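# Slide a drive sled from the shelf into the empty rack bay

## Task

Take a drive sled off the shelf and push it into the empty bay of the rack so that its front face lines up flush with the neighbouring drives and it has the same orientation (same side up) as they do. Then release it and move the grippers away. It only counts if the sled stays in place on its own once the robot has let go.

## Robot and tools

Robot: two arms, left_arm and right_arm, each with a parallel-jaw gripper. Occasionally something briefly pulls on a held part or nudges a loose object. Nothing may be knocked over or pushed out of the work area.

Frame: one scene frame for everything. Origin on the floor (z = 0) at the centre of the robot's foot; +x is the direction the robot faces, +z is up, and left_arm is the robot's own left arm on the +y side (not the left of any image). Only the floor height is known. Reported hand positions can be somewhat wrong, more so at long reach, and arms usually settle a centimetre or more off target, mostly low.

Gripper: fingers point along the gripper's +z axis and close along its y axis. The reported end_effector_position is the point between the finger pads, about 1 cm short of the fingertips.

Row format (used by every moving call): one flat list of 16 numbers covering both arms, always all 16 even if one arm is idle: left_arm x, y, z, qw, qx, qy, qz, opening, then right_arm x, y, z, qw, qx, qy, qz, opening. x, y, z are an absolute target position in metres for that gripper's end_effector_position in the scene frame; qw, qx, qy, qz are an absolute target orientation quaternion, w first, in the scene frame. Opening runs from -1 (closed) to +1 (fully open, 0.094 m). A call is refused, with nothing sent, if any target lies more than 0.6 m from that arm's last reported position along any of its gripper's axes. To keep an arm still, resend exactly the pose (position and quaternion) from the last result before it began holding still, with the desired opening; to keep an orientation, keep sending the same target quaternion rather than the drifted reported one.

Control: each control step is 1/30 s. Per step the commanded pose is clipped to within 70 mm and 16 degrees of the measured pose, then joints are driven by damped inverse kinematics, favouring position over orientation. Elbows stop just before fully straight. Joint limits (rad, base to gripper): waist -2.880..2.880, shoulder 0.000..3.142, elbow 0.000..3.019, wrist pitch -1.693..1.571, wrist yaw -1.571..1.571, wrist roll -2.094..2.094.

Tools:
- execute_actions {actions, pictures}. actions is a list holding at most one item, or empty. Empty list: just returns the state. Action item: {"rows": [row, ...], "steps": n} with 1 to 15 rows and steps up to 15 (default 15); each row is used for one step and the last row repeats to fill the count. Wait item: {"steps": n} with n up to 300, counted from the previous result, so your reply time eats into it. After an action ends the arm only continues to its last clipped pose (at most 70 mm further), so check the result and send the remainder. pictures (boolean) toggles camera images; they come by default.
- move {target, speed}. target is one 16-number row (absolute poses as above). Each gripper follows a straight line to its pose; both paths finish together, lasting 0.5 to 10 s (cut off at 10 s if longer). Rotation takes the shorter way. speed in m/s, 0.002 to 0.5, default 0.25; rotation limited to twice that in rad/s. Opening is applied at the start. Paths do not avoid obstacles or the other arm; grippers lag, wander and can overshoot speed, especially near full stretch. Faster contact and targets set deeper past a surface mean harder hits and pushes.
- wait {seconds}: 0 to 10 s, sends nothing new.
- zoom_image {camera, region}: enlarges part of a camera's latest image; region [x0, y0, x1, y1] in pixels from the top-left, up to 504 x 504. Cameras: cam_head_left (896x504), cam_head_right (896x504), cam_left_wrist (616x616), cam_right_wrist (616x616), returned in that order.
- finished_scene {scene}: ends the current scene (give its number) irreversibly and grades it; the result reports success and the next task. Replying without any tool call ends everything.

Reading results: the state line gives left_arm | right_arm pose (position and wxyz quaternion). grip_measured is the finger opening on the command scale (the last Joint positions entry is the opening in metres); each gripper's reading may be off by up to about 1 mm, consistently. "pose unreachable" means the clearance check altered or blocked that arm's command; HELD marks steps where a row was not (fully) sent. "Hand target" shows where the controller is currently steering each gripper. A move adds a "move:" line with its ending (done, off_target, moving, held, fault), any limits (paced = the pose was clipped; held = some steps were blocked, after which the arm may jump faster than speed), and each gripper's distance to its pose; if only one arm is named, the other finished fine. FAULT lines mean an arm stopped. MOTOR HOT appears from 85 °C; at 100 °C an OVER-TEMPERATURE FAULT makes that arm and gripper go limp and drop.

Gripping: to hold, command an opening roughly 0.03 below grip_measured for a firm hold (smaller gap = lighter). Finger force tops out near 50-62 N per pad, less on parts under about 2 mm thick; first contact can spike harder.

Avoid: dropping or slipping the sled, slamming it into the rack, hard pushes, arms colliding or pressing each other, and holding loads longer than needed (motors heat even while you think). The simulation keeps running while you think and write, so keep replies brief; faster, smoother, lower-effort work is better.

Each tool is called after "Call:" as name(argument=value, ...), one argument or row to a line, values as JSON.

## Session

Call:
execute_actions(
  actions=[],
)

Scene clock: 0.00 s of 5400.00 s.
left_arm: end_effector_position=(+0.5727, -0.2085, +1.2262) grip_measured=-0.980 end_effector_quat_wxyz=(+0.061, +0.057, +0.989, +0.119) | right_arm: end_effector_position=(+0.3928, -0.2620, +1.3509) grip_measured=+1.000 end_effector_quat_wxyz=(-0.140, +0.410, -0.894, -0.117)
Joint positions: left_arm=[ 0.424  2.331  2.276 -1.038 -1.094 -0.505  0.001] | right_arm=[ 1.957  0.748  0.613 -0.409 -0.038 -0.969  0.094]
Joint velocities: left_arm=[ 0.015 -0.015  0.002 -0.017 -0.007 -0.037 -0.   ] | right_arm=[ 0.015 -0.005 -0.002  0.017  0.037 -0.022  0.   ]
Motor temperatures (°C, as the motors report them): left_arm=[22 24 25 24 23 23] | right_arm=[24 25 24 25 24 24]
Hand target (left_arm): +0.577, -0.206, +1.224; +0.062, +0.052, +0.989, +0.120
Hand target (right_arm): +0.402, -0.264, +1.355; +0.149, -0.409, +0.893, +0.113

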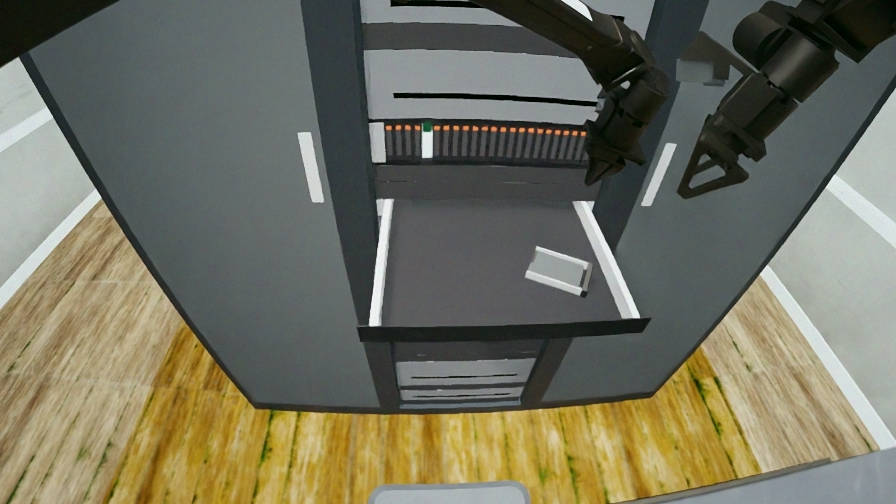

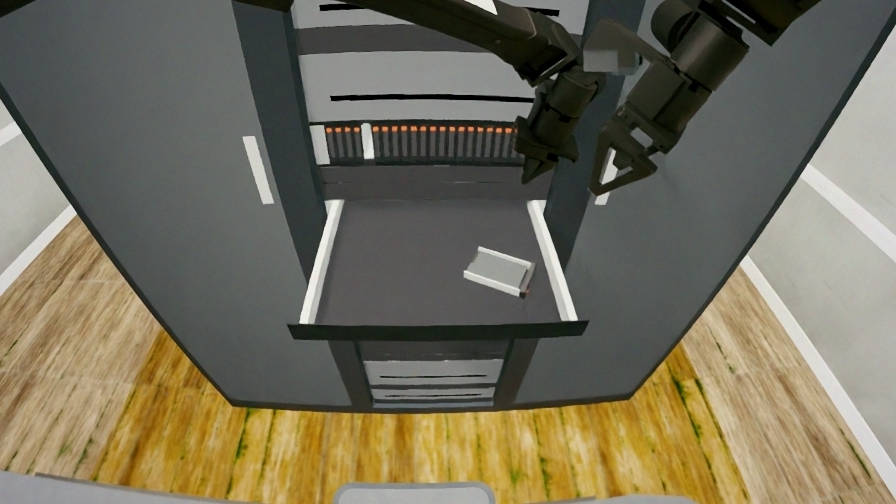

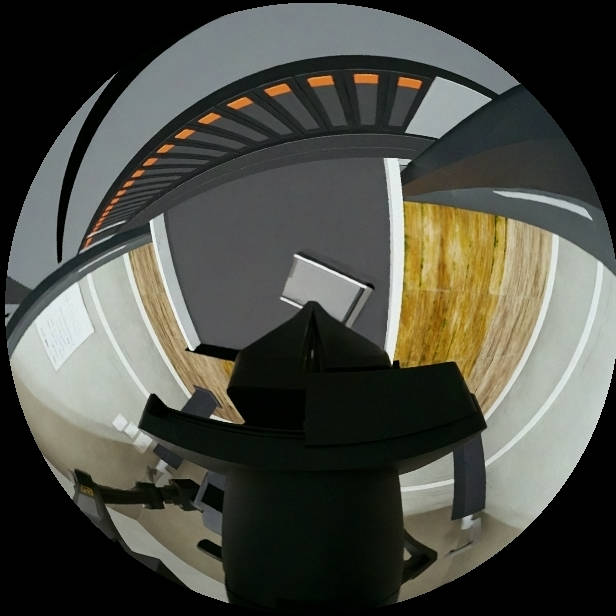

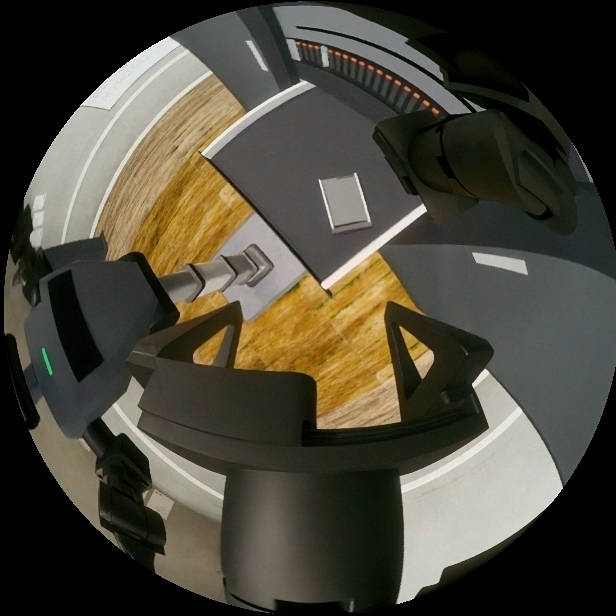

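Call:
zoom_image(
  camera="cam_head_left",
  region=[350, 100, 670, 340],
)

Call:
zoom_image(
  camera="cam_head_right",
  region=[290, 100, 610, 340],
)

Region (350, 100, 670, 340) of cam_head_left's 896x504 image, scaled by 1.575, with more detail than that image has; it fills the top 378 rows of this view, and the rest is white.

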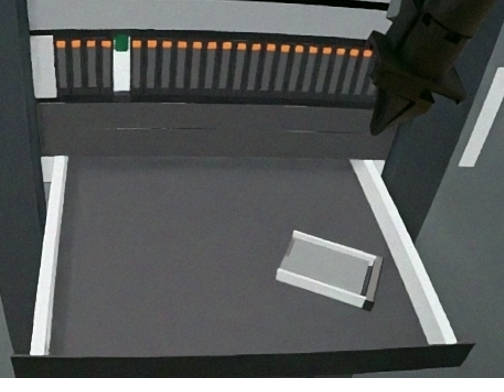

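Region (290, 100, 610, 340) of cam_head_right's 896x504 image, scaled by 1.575, with more detail than that image has; it fills the top 378 rows of this view, and the rest is white.

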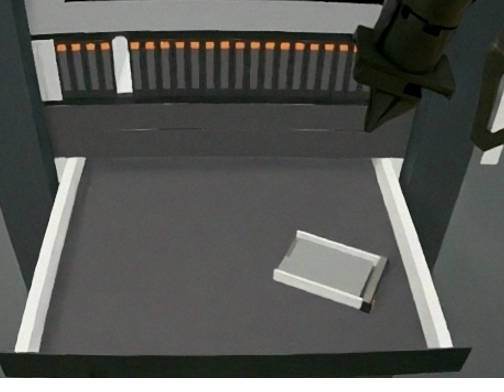

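Call:
move(
  target=[0.52,0.08,1.24,0.061,0.057,0.989,0.119,-1,0.3928,-0.262,1.3509,-0.14,0.41,-0.894,-0.117,1],
)

Scene clock: 28.80 s of 5400.00 s.
left_arm: end_effector_position=(+0.5156, +0.0798, +1.2460) grip_measured=-0.980 end_effector_quat_wxyz=(+0.061, +0.052, +0.990, +0.119) | right_arm: end_effector_position=(+0.3928, -0.2620, +1.3509) grip_measured=+1.000 end_effector_quat_wxyz=(-0.140, +0.410, -0.894, -0.117)
Joint positions: left_arm=[ 0.678  1.58   1.195 -0.377 -0.941 -0.127  0.001] | right_arm=[ 1.957  0.748  0.613 -0.409 -0.038 -0.969  0.094]
Joint velocities: left_arm=[-0.005  0.005 -0.007 -0.007  0.022  0.095  0.001] | right_arm=[-0.015  0.005 -0.012 -0.007 -0.007  0.007  0.   ]
Motor temperatures (°C, as the motors report them): left_arm=[23 25 26 24 23 23] | right_arm=[24 25 25 25 24 24]
Hand target (left_arm): +0.515, +0.079, +1.244; +0.062, +0.057, +0.989, +0.119
Hand target (right_arm): +0.393, -0.262, +1.351; +0.140, -0.410, +0.894, +0.117
Off the commanded pose (left_arm): 0.007 m, 1 deg.
Off the commanded pose (right_arm): 0.000 m, 0 deg.
After step 90, 24.03 s passed at rest.
move: done

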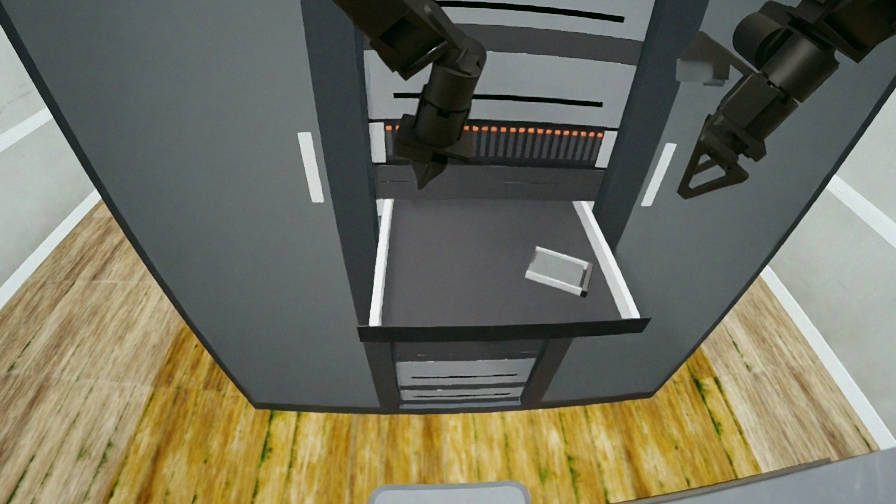

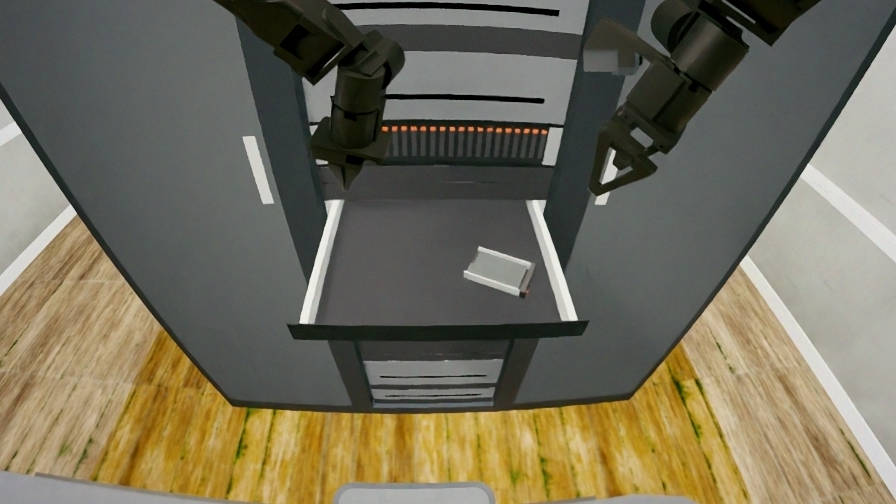

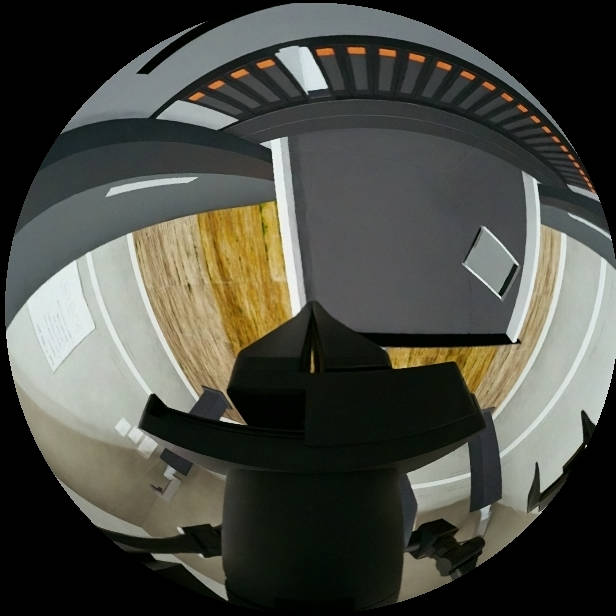

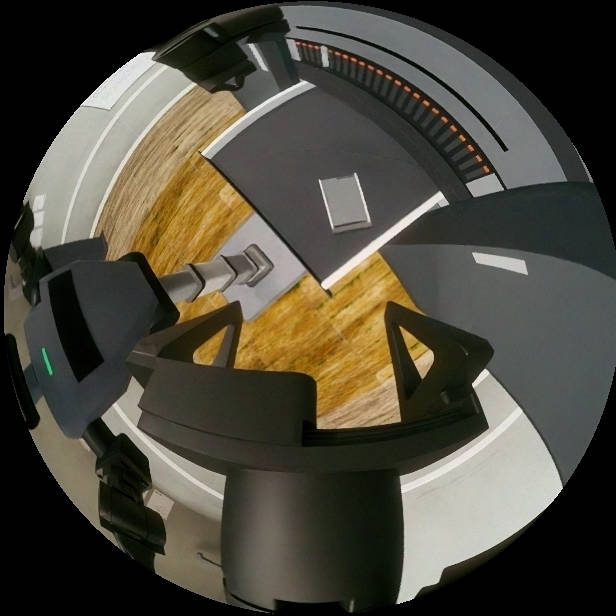

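Call:
move(
  target=[0.48,0.10,1.24,0.707,0,0.707,0,-1,0.46,-0.16,1.28,0,-0.559,0.829,0,1],
)

Scene clock: 45.83 s of 5400.00 s.
left_arm: end_effector_position=(+0.4805, +0.0899, +1.2393) grip_measured=-0.980 end_effector_quat_wxyz=(+0.538, +0.092, +0.835, -0.074) | right_arm: end_effector_position=(+0.4519, -0.1684, +1.2787) grip_measured=+1.000 end_effector_quat_wxyz=(+0.008, +0.552, -0.834, +0.000)
Joint positions: left_arm=[ 0.902  1.852  0.68   1.559 -0.097  0.505  0.001] | right_arm=[ 2.308  1.257  0.941 -0.48   0.58  -0.996  0.094]
Joint velocities: left_arm=[-0.015 -0.005 -0.002 -0.017  0.022  0.095  0.   ] | right_arm=[-0.015 -0.015  0.002 -0.002 -0.022 -0.051  0.   ]
Motor temperatures (°C, as the motors report them): left_arm=[23 25 26 24 23 23] | right_arm=[24 25 25 25 24 24]
Hand target (left_arm): +0.481, +0.099, +1.243; +0.542, +0.084, +0.833, -0.071
Hand target (right_arm): +0.460, -0.161, +1.283; -0.001, -0.559, +0.829, +0.001
Off the commanded pose (left_arm): 0.010 m, 28 deg; orientation clipped at the last step of the last action.
Off the commanded pose (right_arm): 0.012 m, 1 deg.
joint sent to its limit (left arm) — the command would take joint 4 (wrist pitch) past its upper limit, so that joint was sent only as far as its limit.
After step 90, 10.73 s passed at rest.
move: off_target (left_arm, right_arm); limits=paced

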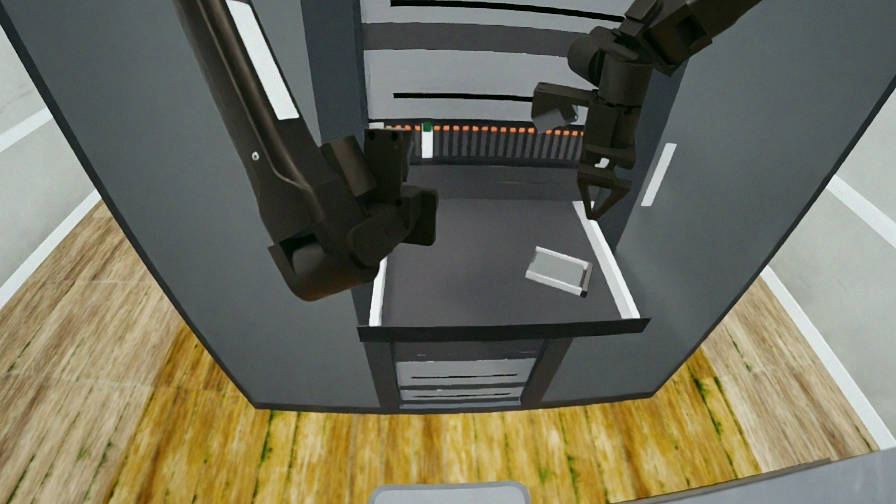

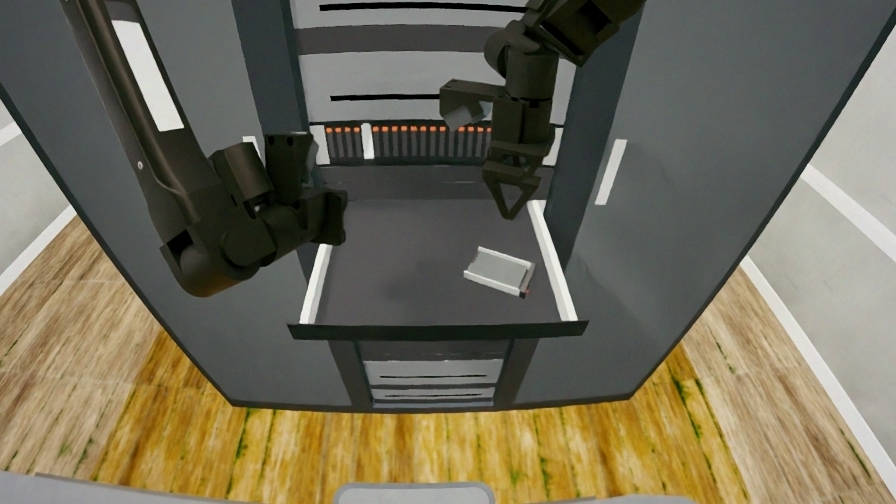

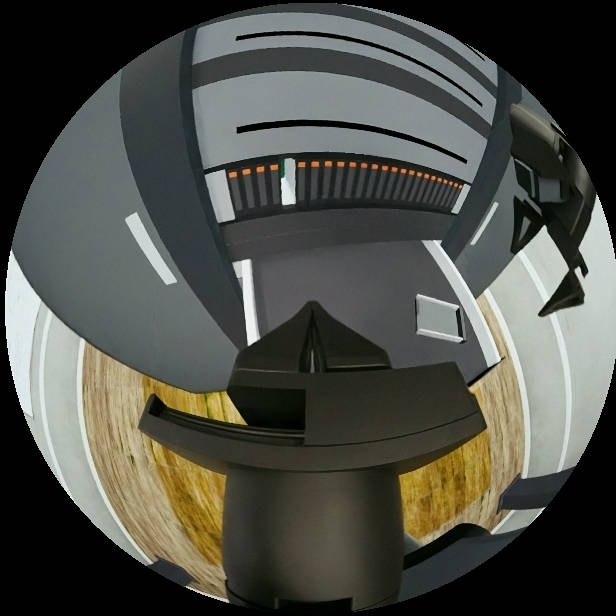

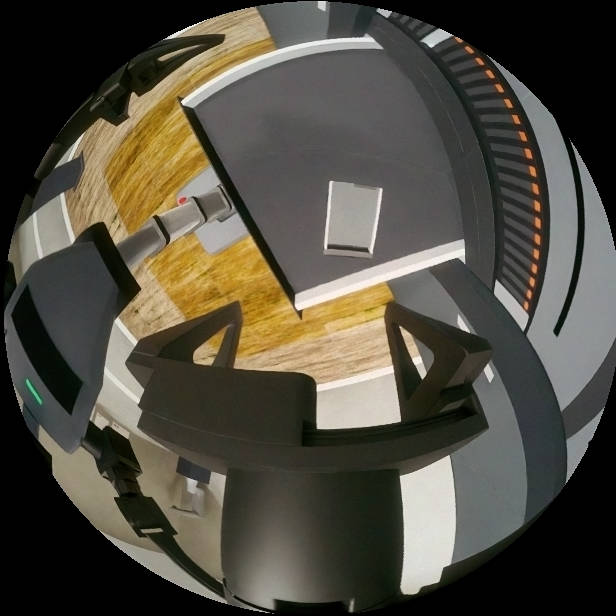

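Call:
move(
  target=[0.42,0.32,1.27,0.4,0.1,0.9,-0.1,-1,0.50,0.05,1.25,0.2706,0.2706,0.6533,0.6533,1],
)

Scene clock: 58.27 s of 5400.00 s.
left_arm: end_effector_position=(+0.4206, +0.3146, +1.2720) grip_measured=-0.980 end_effector_quat_wxyz=(+0.407, +0.108, +0.901, -0.099) | right_arm: end_effector_position=(+0.5008, +0.0415, +1.2477) grip_measured=+1.000 end_effector_quat_wxyz=(+0.273, +0.267, +0.663, +0.644)
Joint positions: left_arm=[1.486 1.241 0.391 0.952 0.418 0.377 0.001] | right_arm=[ 2.256  2.006  0.953  1.466 -0.546  0.895  0.094]
Joint velocities: left_arm=[ 0.015 -0.005  0.007  0.007 -0.007 -0.022 -0.001] | right_arm=[-0.015 -0.005  0.002 -0.007 -0.022  0.037  0.   ]
Motor temperatures (°C, as the motors report them): left_arm=[23 25 25 24 23 23] | right_arm=[25 25 25 25 24 24]
Hand target (left_arm): +0.416, +0.316, +1.272; +0.402, +0.101, +0.904, -0.101
Hand target (right_arm): +0.500, +0.050, +1.256; +0.272, +0.267, +0.655, +0.653
Off the commanded pose (left_arm): 0.006 m, 1 deg.
Off the commanded pose (right_arm): 0.009 m, 2 deg.
After step 90, 4.20 s passed at rest.
move: done

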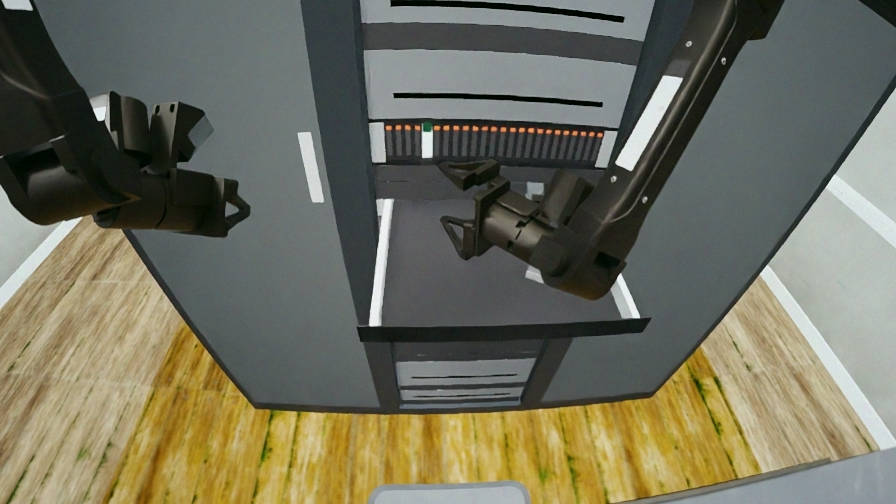

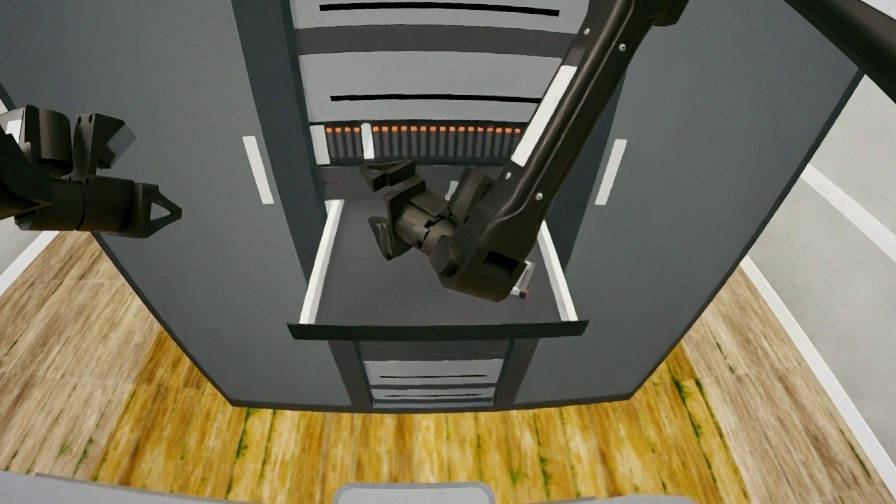

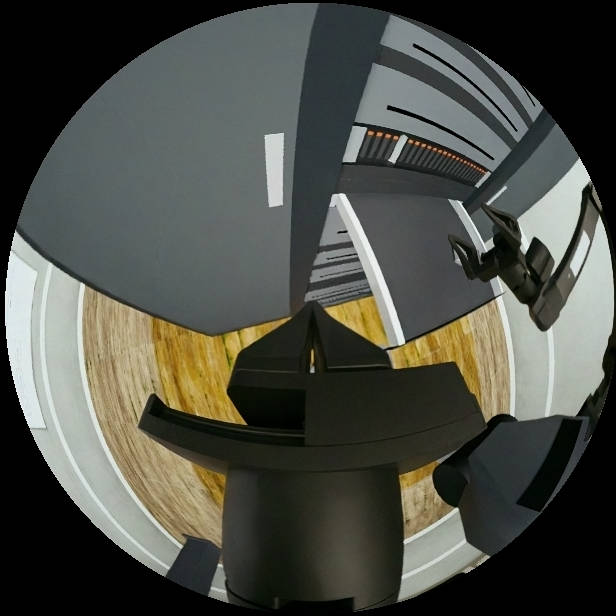

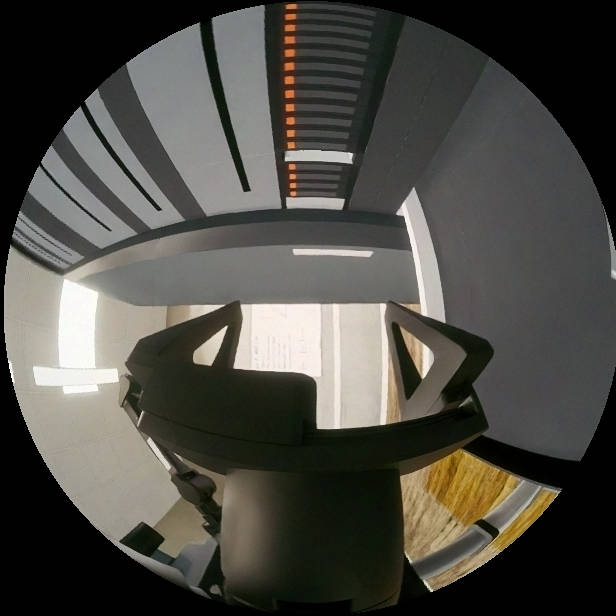

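Call:
move(
  target=[0.42,0.32,1.27,0.407,0.108,0.901,-0.099,-1,0.51,-0.19,1.19,0.3245,-0.4897,0.7835,0.2028,1],
)

Scene clock: 65.83 s of 5400.00 s.
left_arm: end_effector_position=(+0.4197, +0.3162, +1.2722) grip_measured=-0.980 end_effector_quat_wxyz=(+0.408, +0.109, +0.901, -0.102) | right_arm: end_effector_position=(+0.4973, -0.1760, +1.1792) grip_measured=+1.000 end_effector_quat_wxyz=(-0.316, +0.484, -0.785, -0.220)
Joint positions: left_arm=[1.496 1.241 0.391 0.952 0.435 0.377 0.001] | right_arm=[ 1.893  1.489  0.926  0.131 -0.503 -1.208  0.094]
Joint velocities: left_arm=[-0.015 -0.005  0.007 -0.012  0.051  0.037 -0.001] | right_arm=[-0.005 -0.024 -0.017 -0.017  0.022 -0.037  0.   ]
Motor temperatures (°C, as the motors report them): left_arm=[23 25 25 24 23 23] | right_arm=[25 26 24 25 24 24]
Hand target (left_arm): +0.420, +0.320, +1.270; +0.407, +0.108, +0.902, -0.099
Hand target (right_arm): +0.511, -0.187, +1.187; +0.325, -0.488, +0.784, +0.204
Off the commanded pose (left_arm): 0.004 m, 0 deg.
Off the commanded pose (right_arm): 0.022 m, 2 deg.
After step 90, 0.33 s passed at rest.
move: off_target (right_arm)

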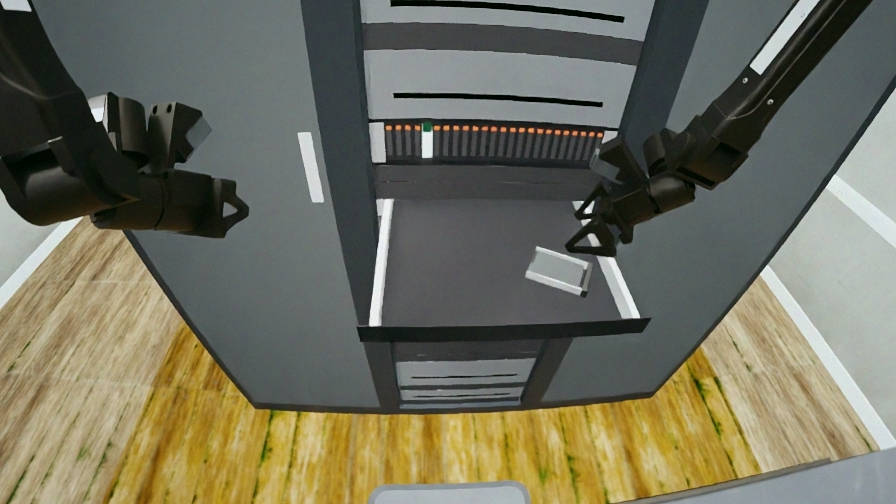

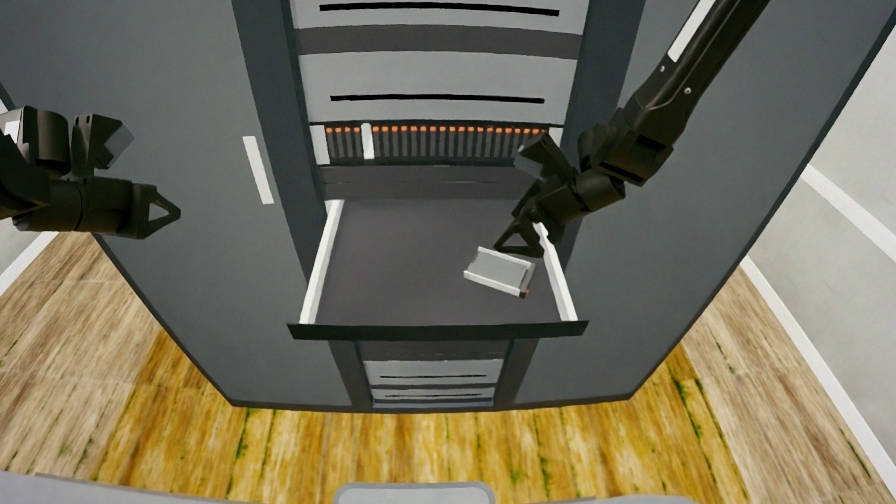

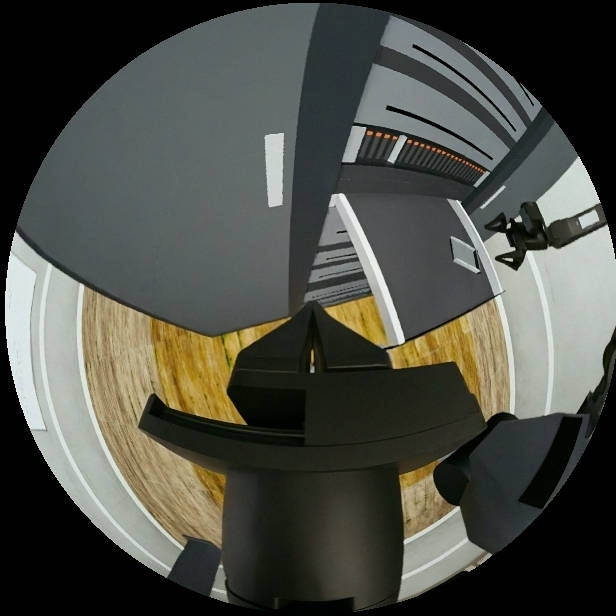

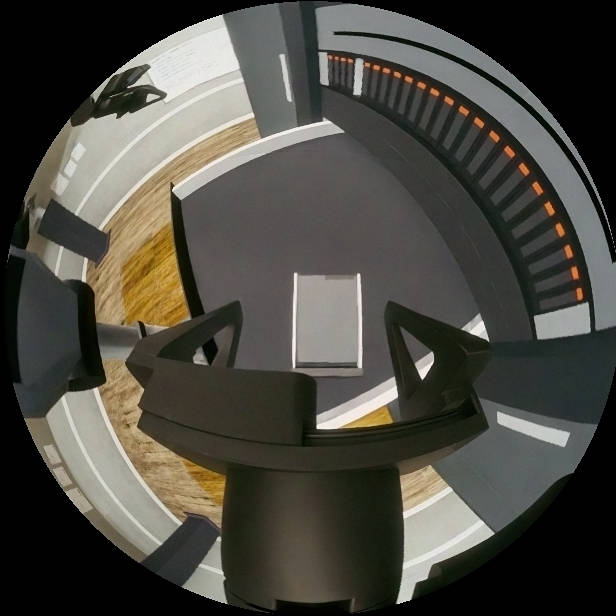

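Call:
move(
  target=[0.42,0.32,1.27,0.407,0.108,0.901,-0.099,-1,0.505,-0.207,1.125,0.3245,-0.4897,0.7835,0.2028,1],
  speed=0.1,
)

Scene clock: 73.77 s of 5400.00 s.
left_arm: end_effector_position=(+0.4197, +0.3161, +1.2722) grip_measured=-0.980 end_effector_quat_wxyz=(+0.408, +0.109, +0.901, -0.102) | right_arm: end_effector_position=(+0.5025, -0.2017, +1.1278) grip_measured=+1.000 end_effector_quat_wxyz=(-0.320, +0.487, -0.786, -0.209)
Joint positions: left_arm=[1.496 1.241 0.391 0.952 0.435 0.377 0.001] | right_arm=[ 1.82   1.616  1.009  0.176 -0.556 -1.246  0.094]
Joint velocities: left_arm=[-0.015 -0.005  0.017 -0.027  0.007  0.007 -0.   ] | right_arm=[-0.015 -0.015 -0.022  0.017 -0.007 -0.007  0.   ]
Motor temperatures (°C, as the motors report them): left_arm=[23 25 25 24 23 23] | right_arm=[25 26 24 25 24 24]
Hand target (left_arm): +0.420, +0.320, +1.270; +0.407, +0.108, +0.901, -0.099
Hand target (right_arm): +0.506, -0.206, +1.125; +0.324, -0.490, +0.783, +0.202
Off the commanded pose (left_arm): 0.004 m, 0 deg.
Off the commanded pose (right_arm): 0.006 m, 1 deg.
After step 90, 3.93 s passed at rest.
move: done

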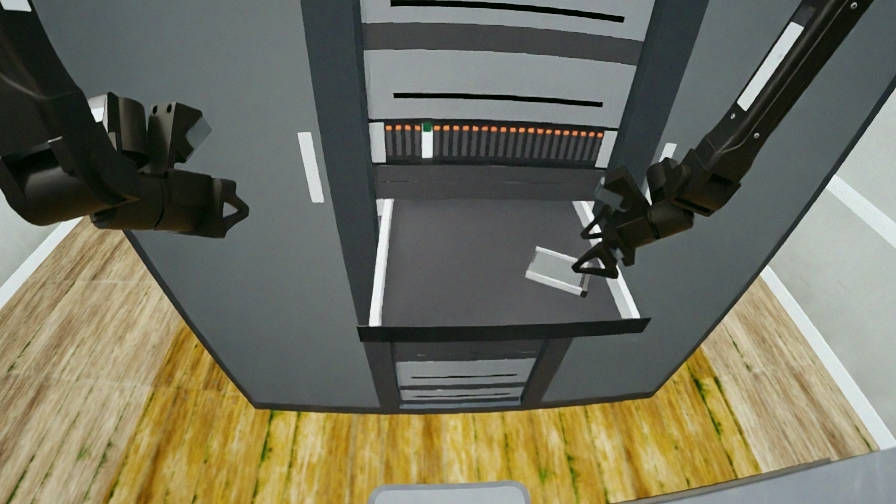

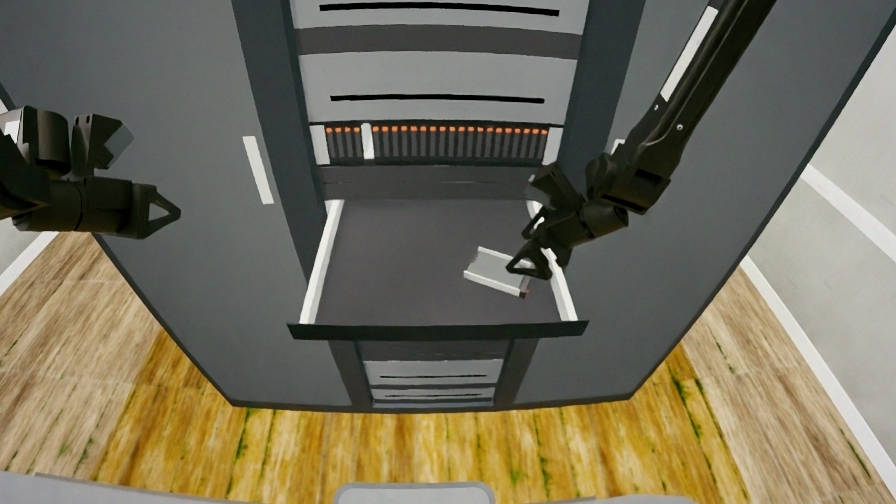

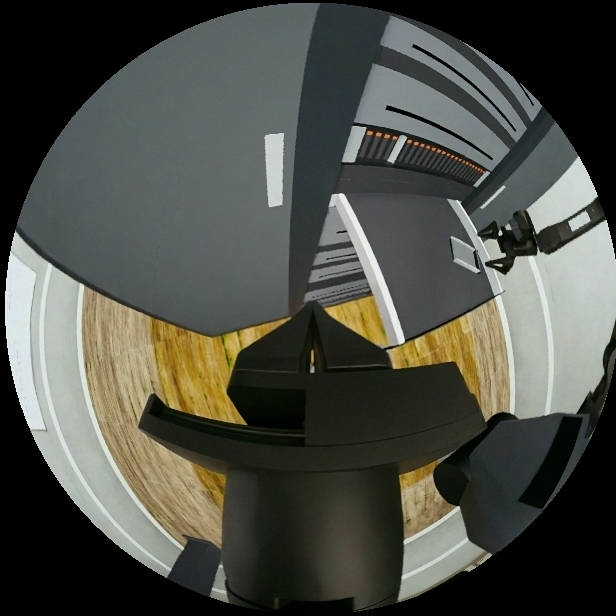

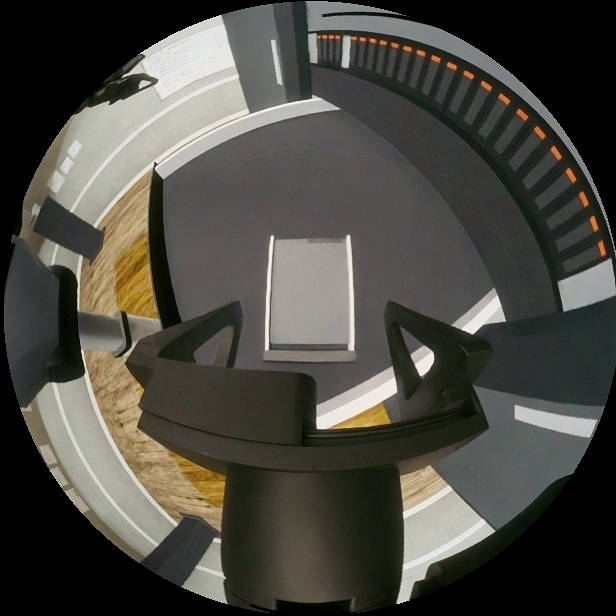

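Call:
move(
  target=[0.42,0.32,1.27,0.407,0.108,0.901,-0.099,-1,0.508,-0.188,1.088,0.3245,-0.4897,0.7835,0.2028,1],
  speed=0.06,
)

Scene clock: 81.30 s of 5400.00 s.
left_arm: end_effector_position=(+0.4197, +0.3161, +1.2722) grip_measured=-0.980 end_effector_quat_wxyz=(+0.408, +0.109, +0.901, -0.102) | right_arm: end_effector_position=(+0.5048, -0.1957, +1.0883) grip_measured=+1.000 end_effector_quat_wxyz=(-0.319, +0.488, -0.787, -0.203)
Joint positions: left_arm=[1.496 1.241 0.391 0.952 0.435 0.377 0.001] | right_arm=[ 1.82   1.725  1.077  0.223 -0.544 -1.247  0.094]
Joint velocities: left_arm=[-0.005  0.005 -0.002 -0.012 -0.022  0.007  0.   ] | right_arm=[-0.005 -0.005 -0.007  0.012 -0.037 -0.066  0.   ]
Motor temperatures (°C, as the motors report them): left_arm=[22 25 25 24 23 23] | right_arm=[24 26 24 25 24 24]
Hand target (left_arm): +0.420, +0.320, +1.270; +0.407, +0.108, +0.901, -0.099
Hand target (right_arm): +0.508, -0.188, +1.088; +0.324, -0.490, +0.783, +0.203
Off the commanded pose (left_arm): 0.004 m, 0 deg.
Off the commanded pose (right_arm): 0.008 m, 1 deg.
After step 90, 3.53 s passed at rest.
move: done

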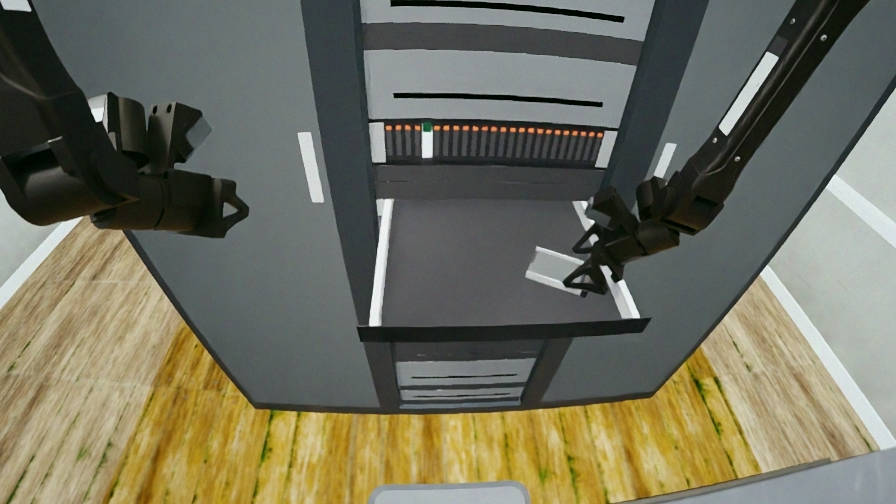

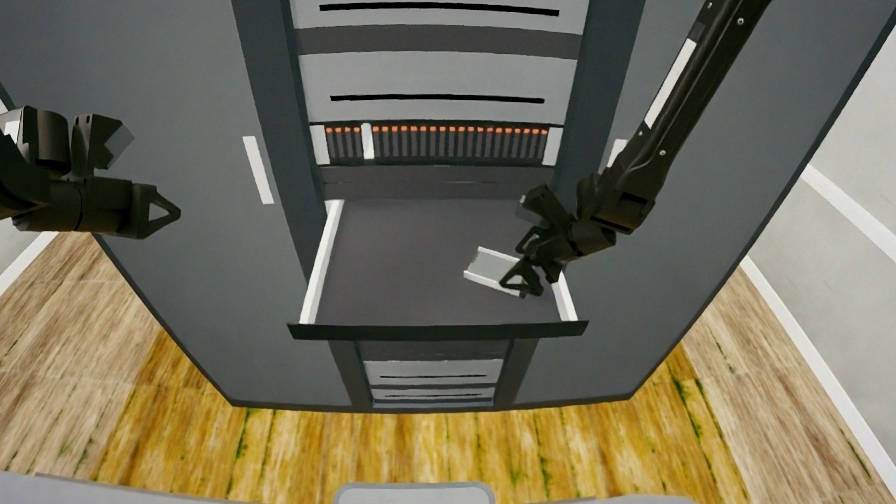

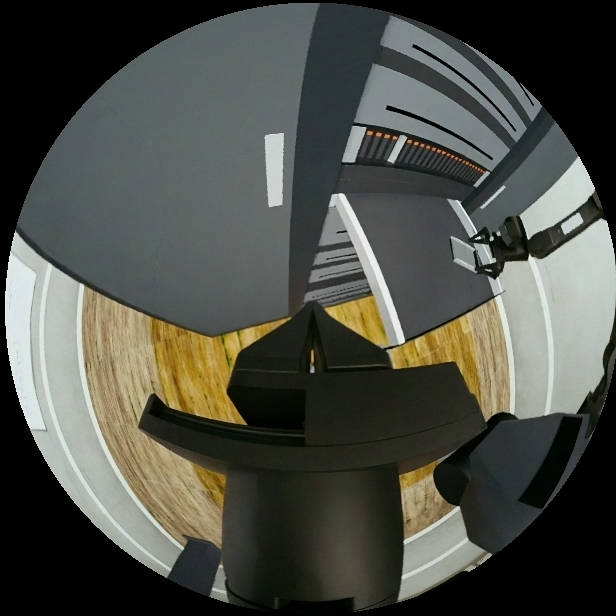

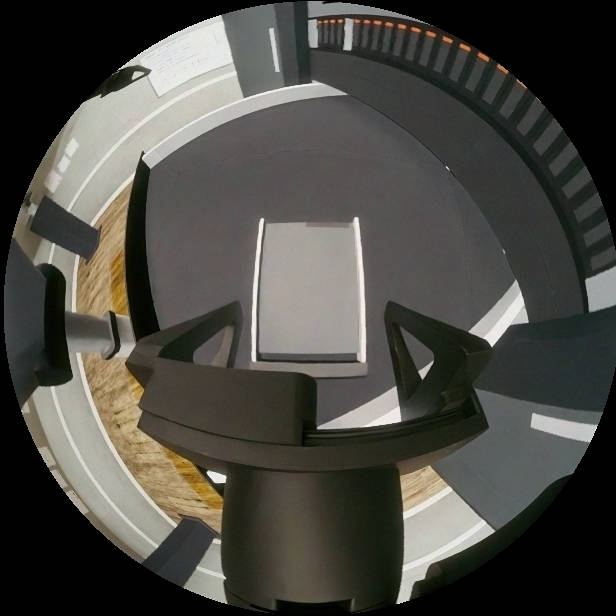

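Call:
move(
  target=[0.42,0.32,1.27,0.407,0.108,0.901,-0.099,-1,0.504,-0.184,1.064,0.3245,-0.4897,0.7835,0.2028,1],
  speed=0.03,
)

Scene clock: 86.90 s of 5400.00 s.
left_arm: end_effector_position=(+0.4197, +0.3161, +1.2722) grip_measured=-0.980 end_effector_quat_wxyz=(+0.408, +0.109, +0.901, -0.102) | right_arm: end_effector_position=(+0.5130, -0.1886, +1.0756) grip_measured=+1.000 end_effector_quat_wxyz=(-0.332, +0.494, -0.780, -0.195)
Joint positions: left_arm=[1.496 1.241 0.391 0.952 0.435 0.377 0.001] | right_arm=[ 1.828  1.769  1.112  0.259 -0.546 -1.256  0.094]
Joint velocities: left_arm=[-0.015 -0.005 -0.002 -0.002  0.022  0.051 -0.001] | right_arm=[-0.005 -0.005  0.007 -0.017 -0.022 -0.081  0.   ]
Motor temperatures (°C, as the motors report them): left_arm=[22 25 25 24 23 23] | right_arm=[25 26 24 25 24 24]
Hand target (left_arm): +0.420, +0.320, +1.270; +0.407, +0.108, +0.901, -0.099
Hand target (right_arm): +0.504, -0.184, +1.065; +0.324, -0.490, +0.784, +0.203
Off the commanded pose (left_arm): 0.004 m, 0 deg.
Off the commanded pose (right_arm): 0.015 m, 1 deg.
After step 90, 1.37 s passed at rest.
move: off_target (right_arm)

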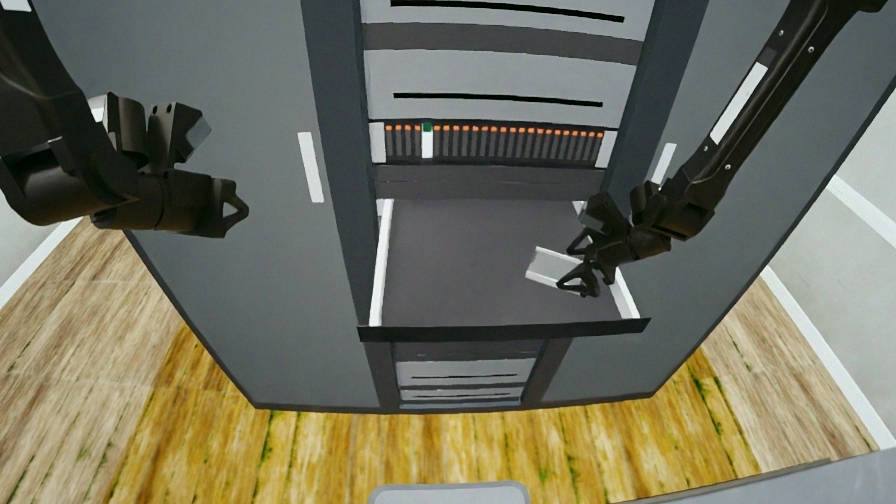

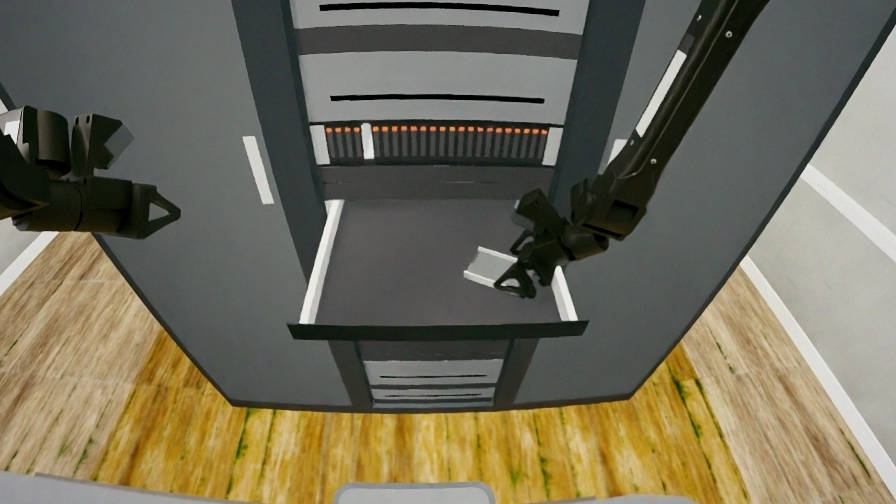

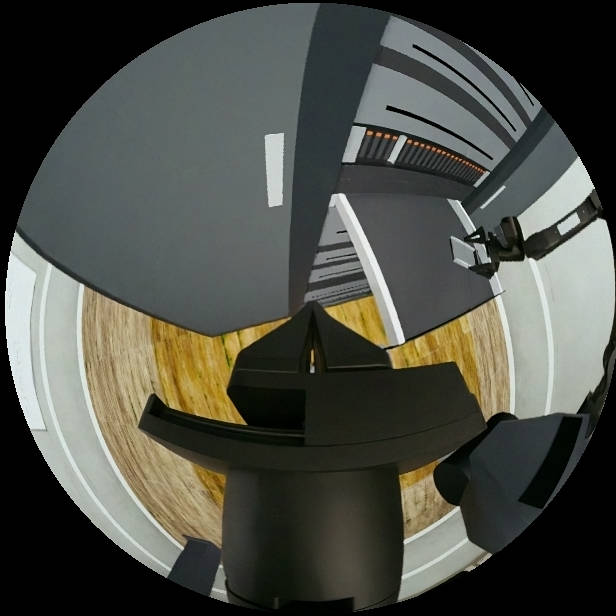

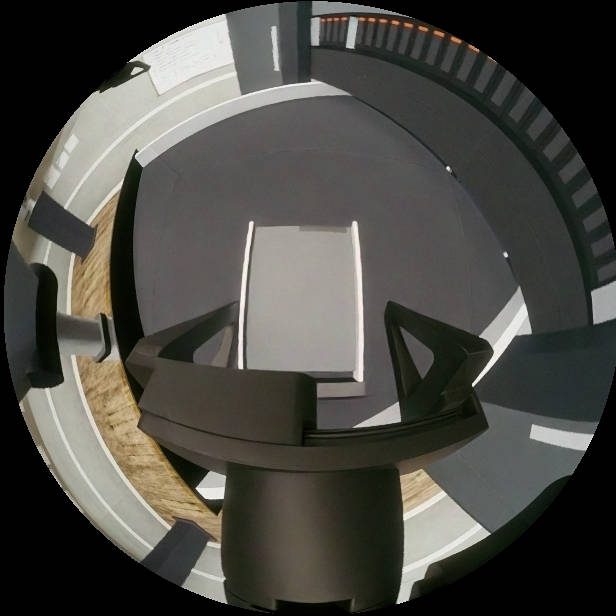

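Call:
zoom_image(
  camera="cam_head_left",
  region=[510, 180, 690, 330],
)

Call:
zoom_image(
  camera="cam_left_wrist",
  region=[430, 190, 570, 310],
)

Region (510, 180, 690, 330) of cam_head_left's 896x504 image, scaled by 2.800, with more detail than that image has.

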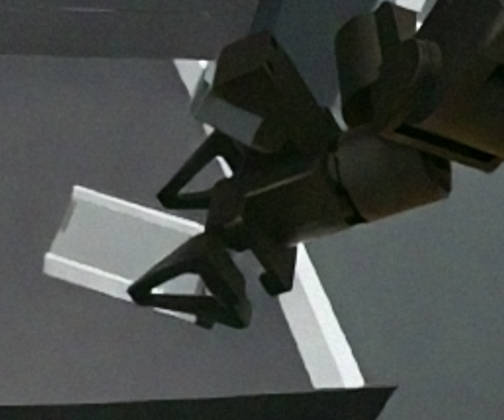

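Region (430, 190, 570, 310) of cam_left_wrist's 616x616 image, scaled by 3.600, with more detail than that image has; it fills the top 432 rows of this view, and the rest is white.

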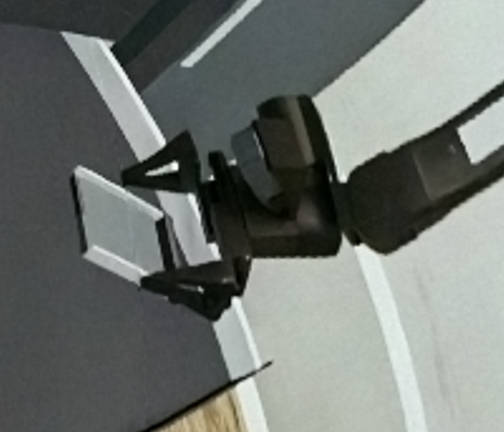

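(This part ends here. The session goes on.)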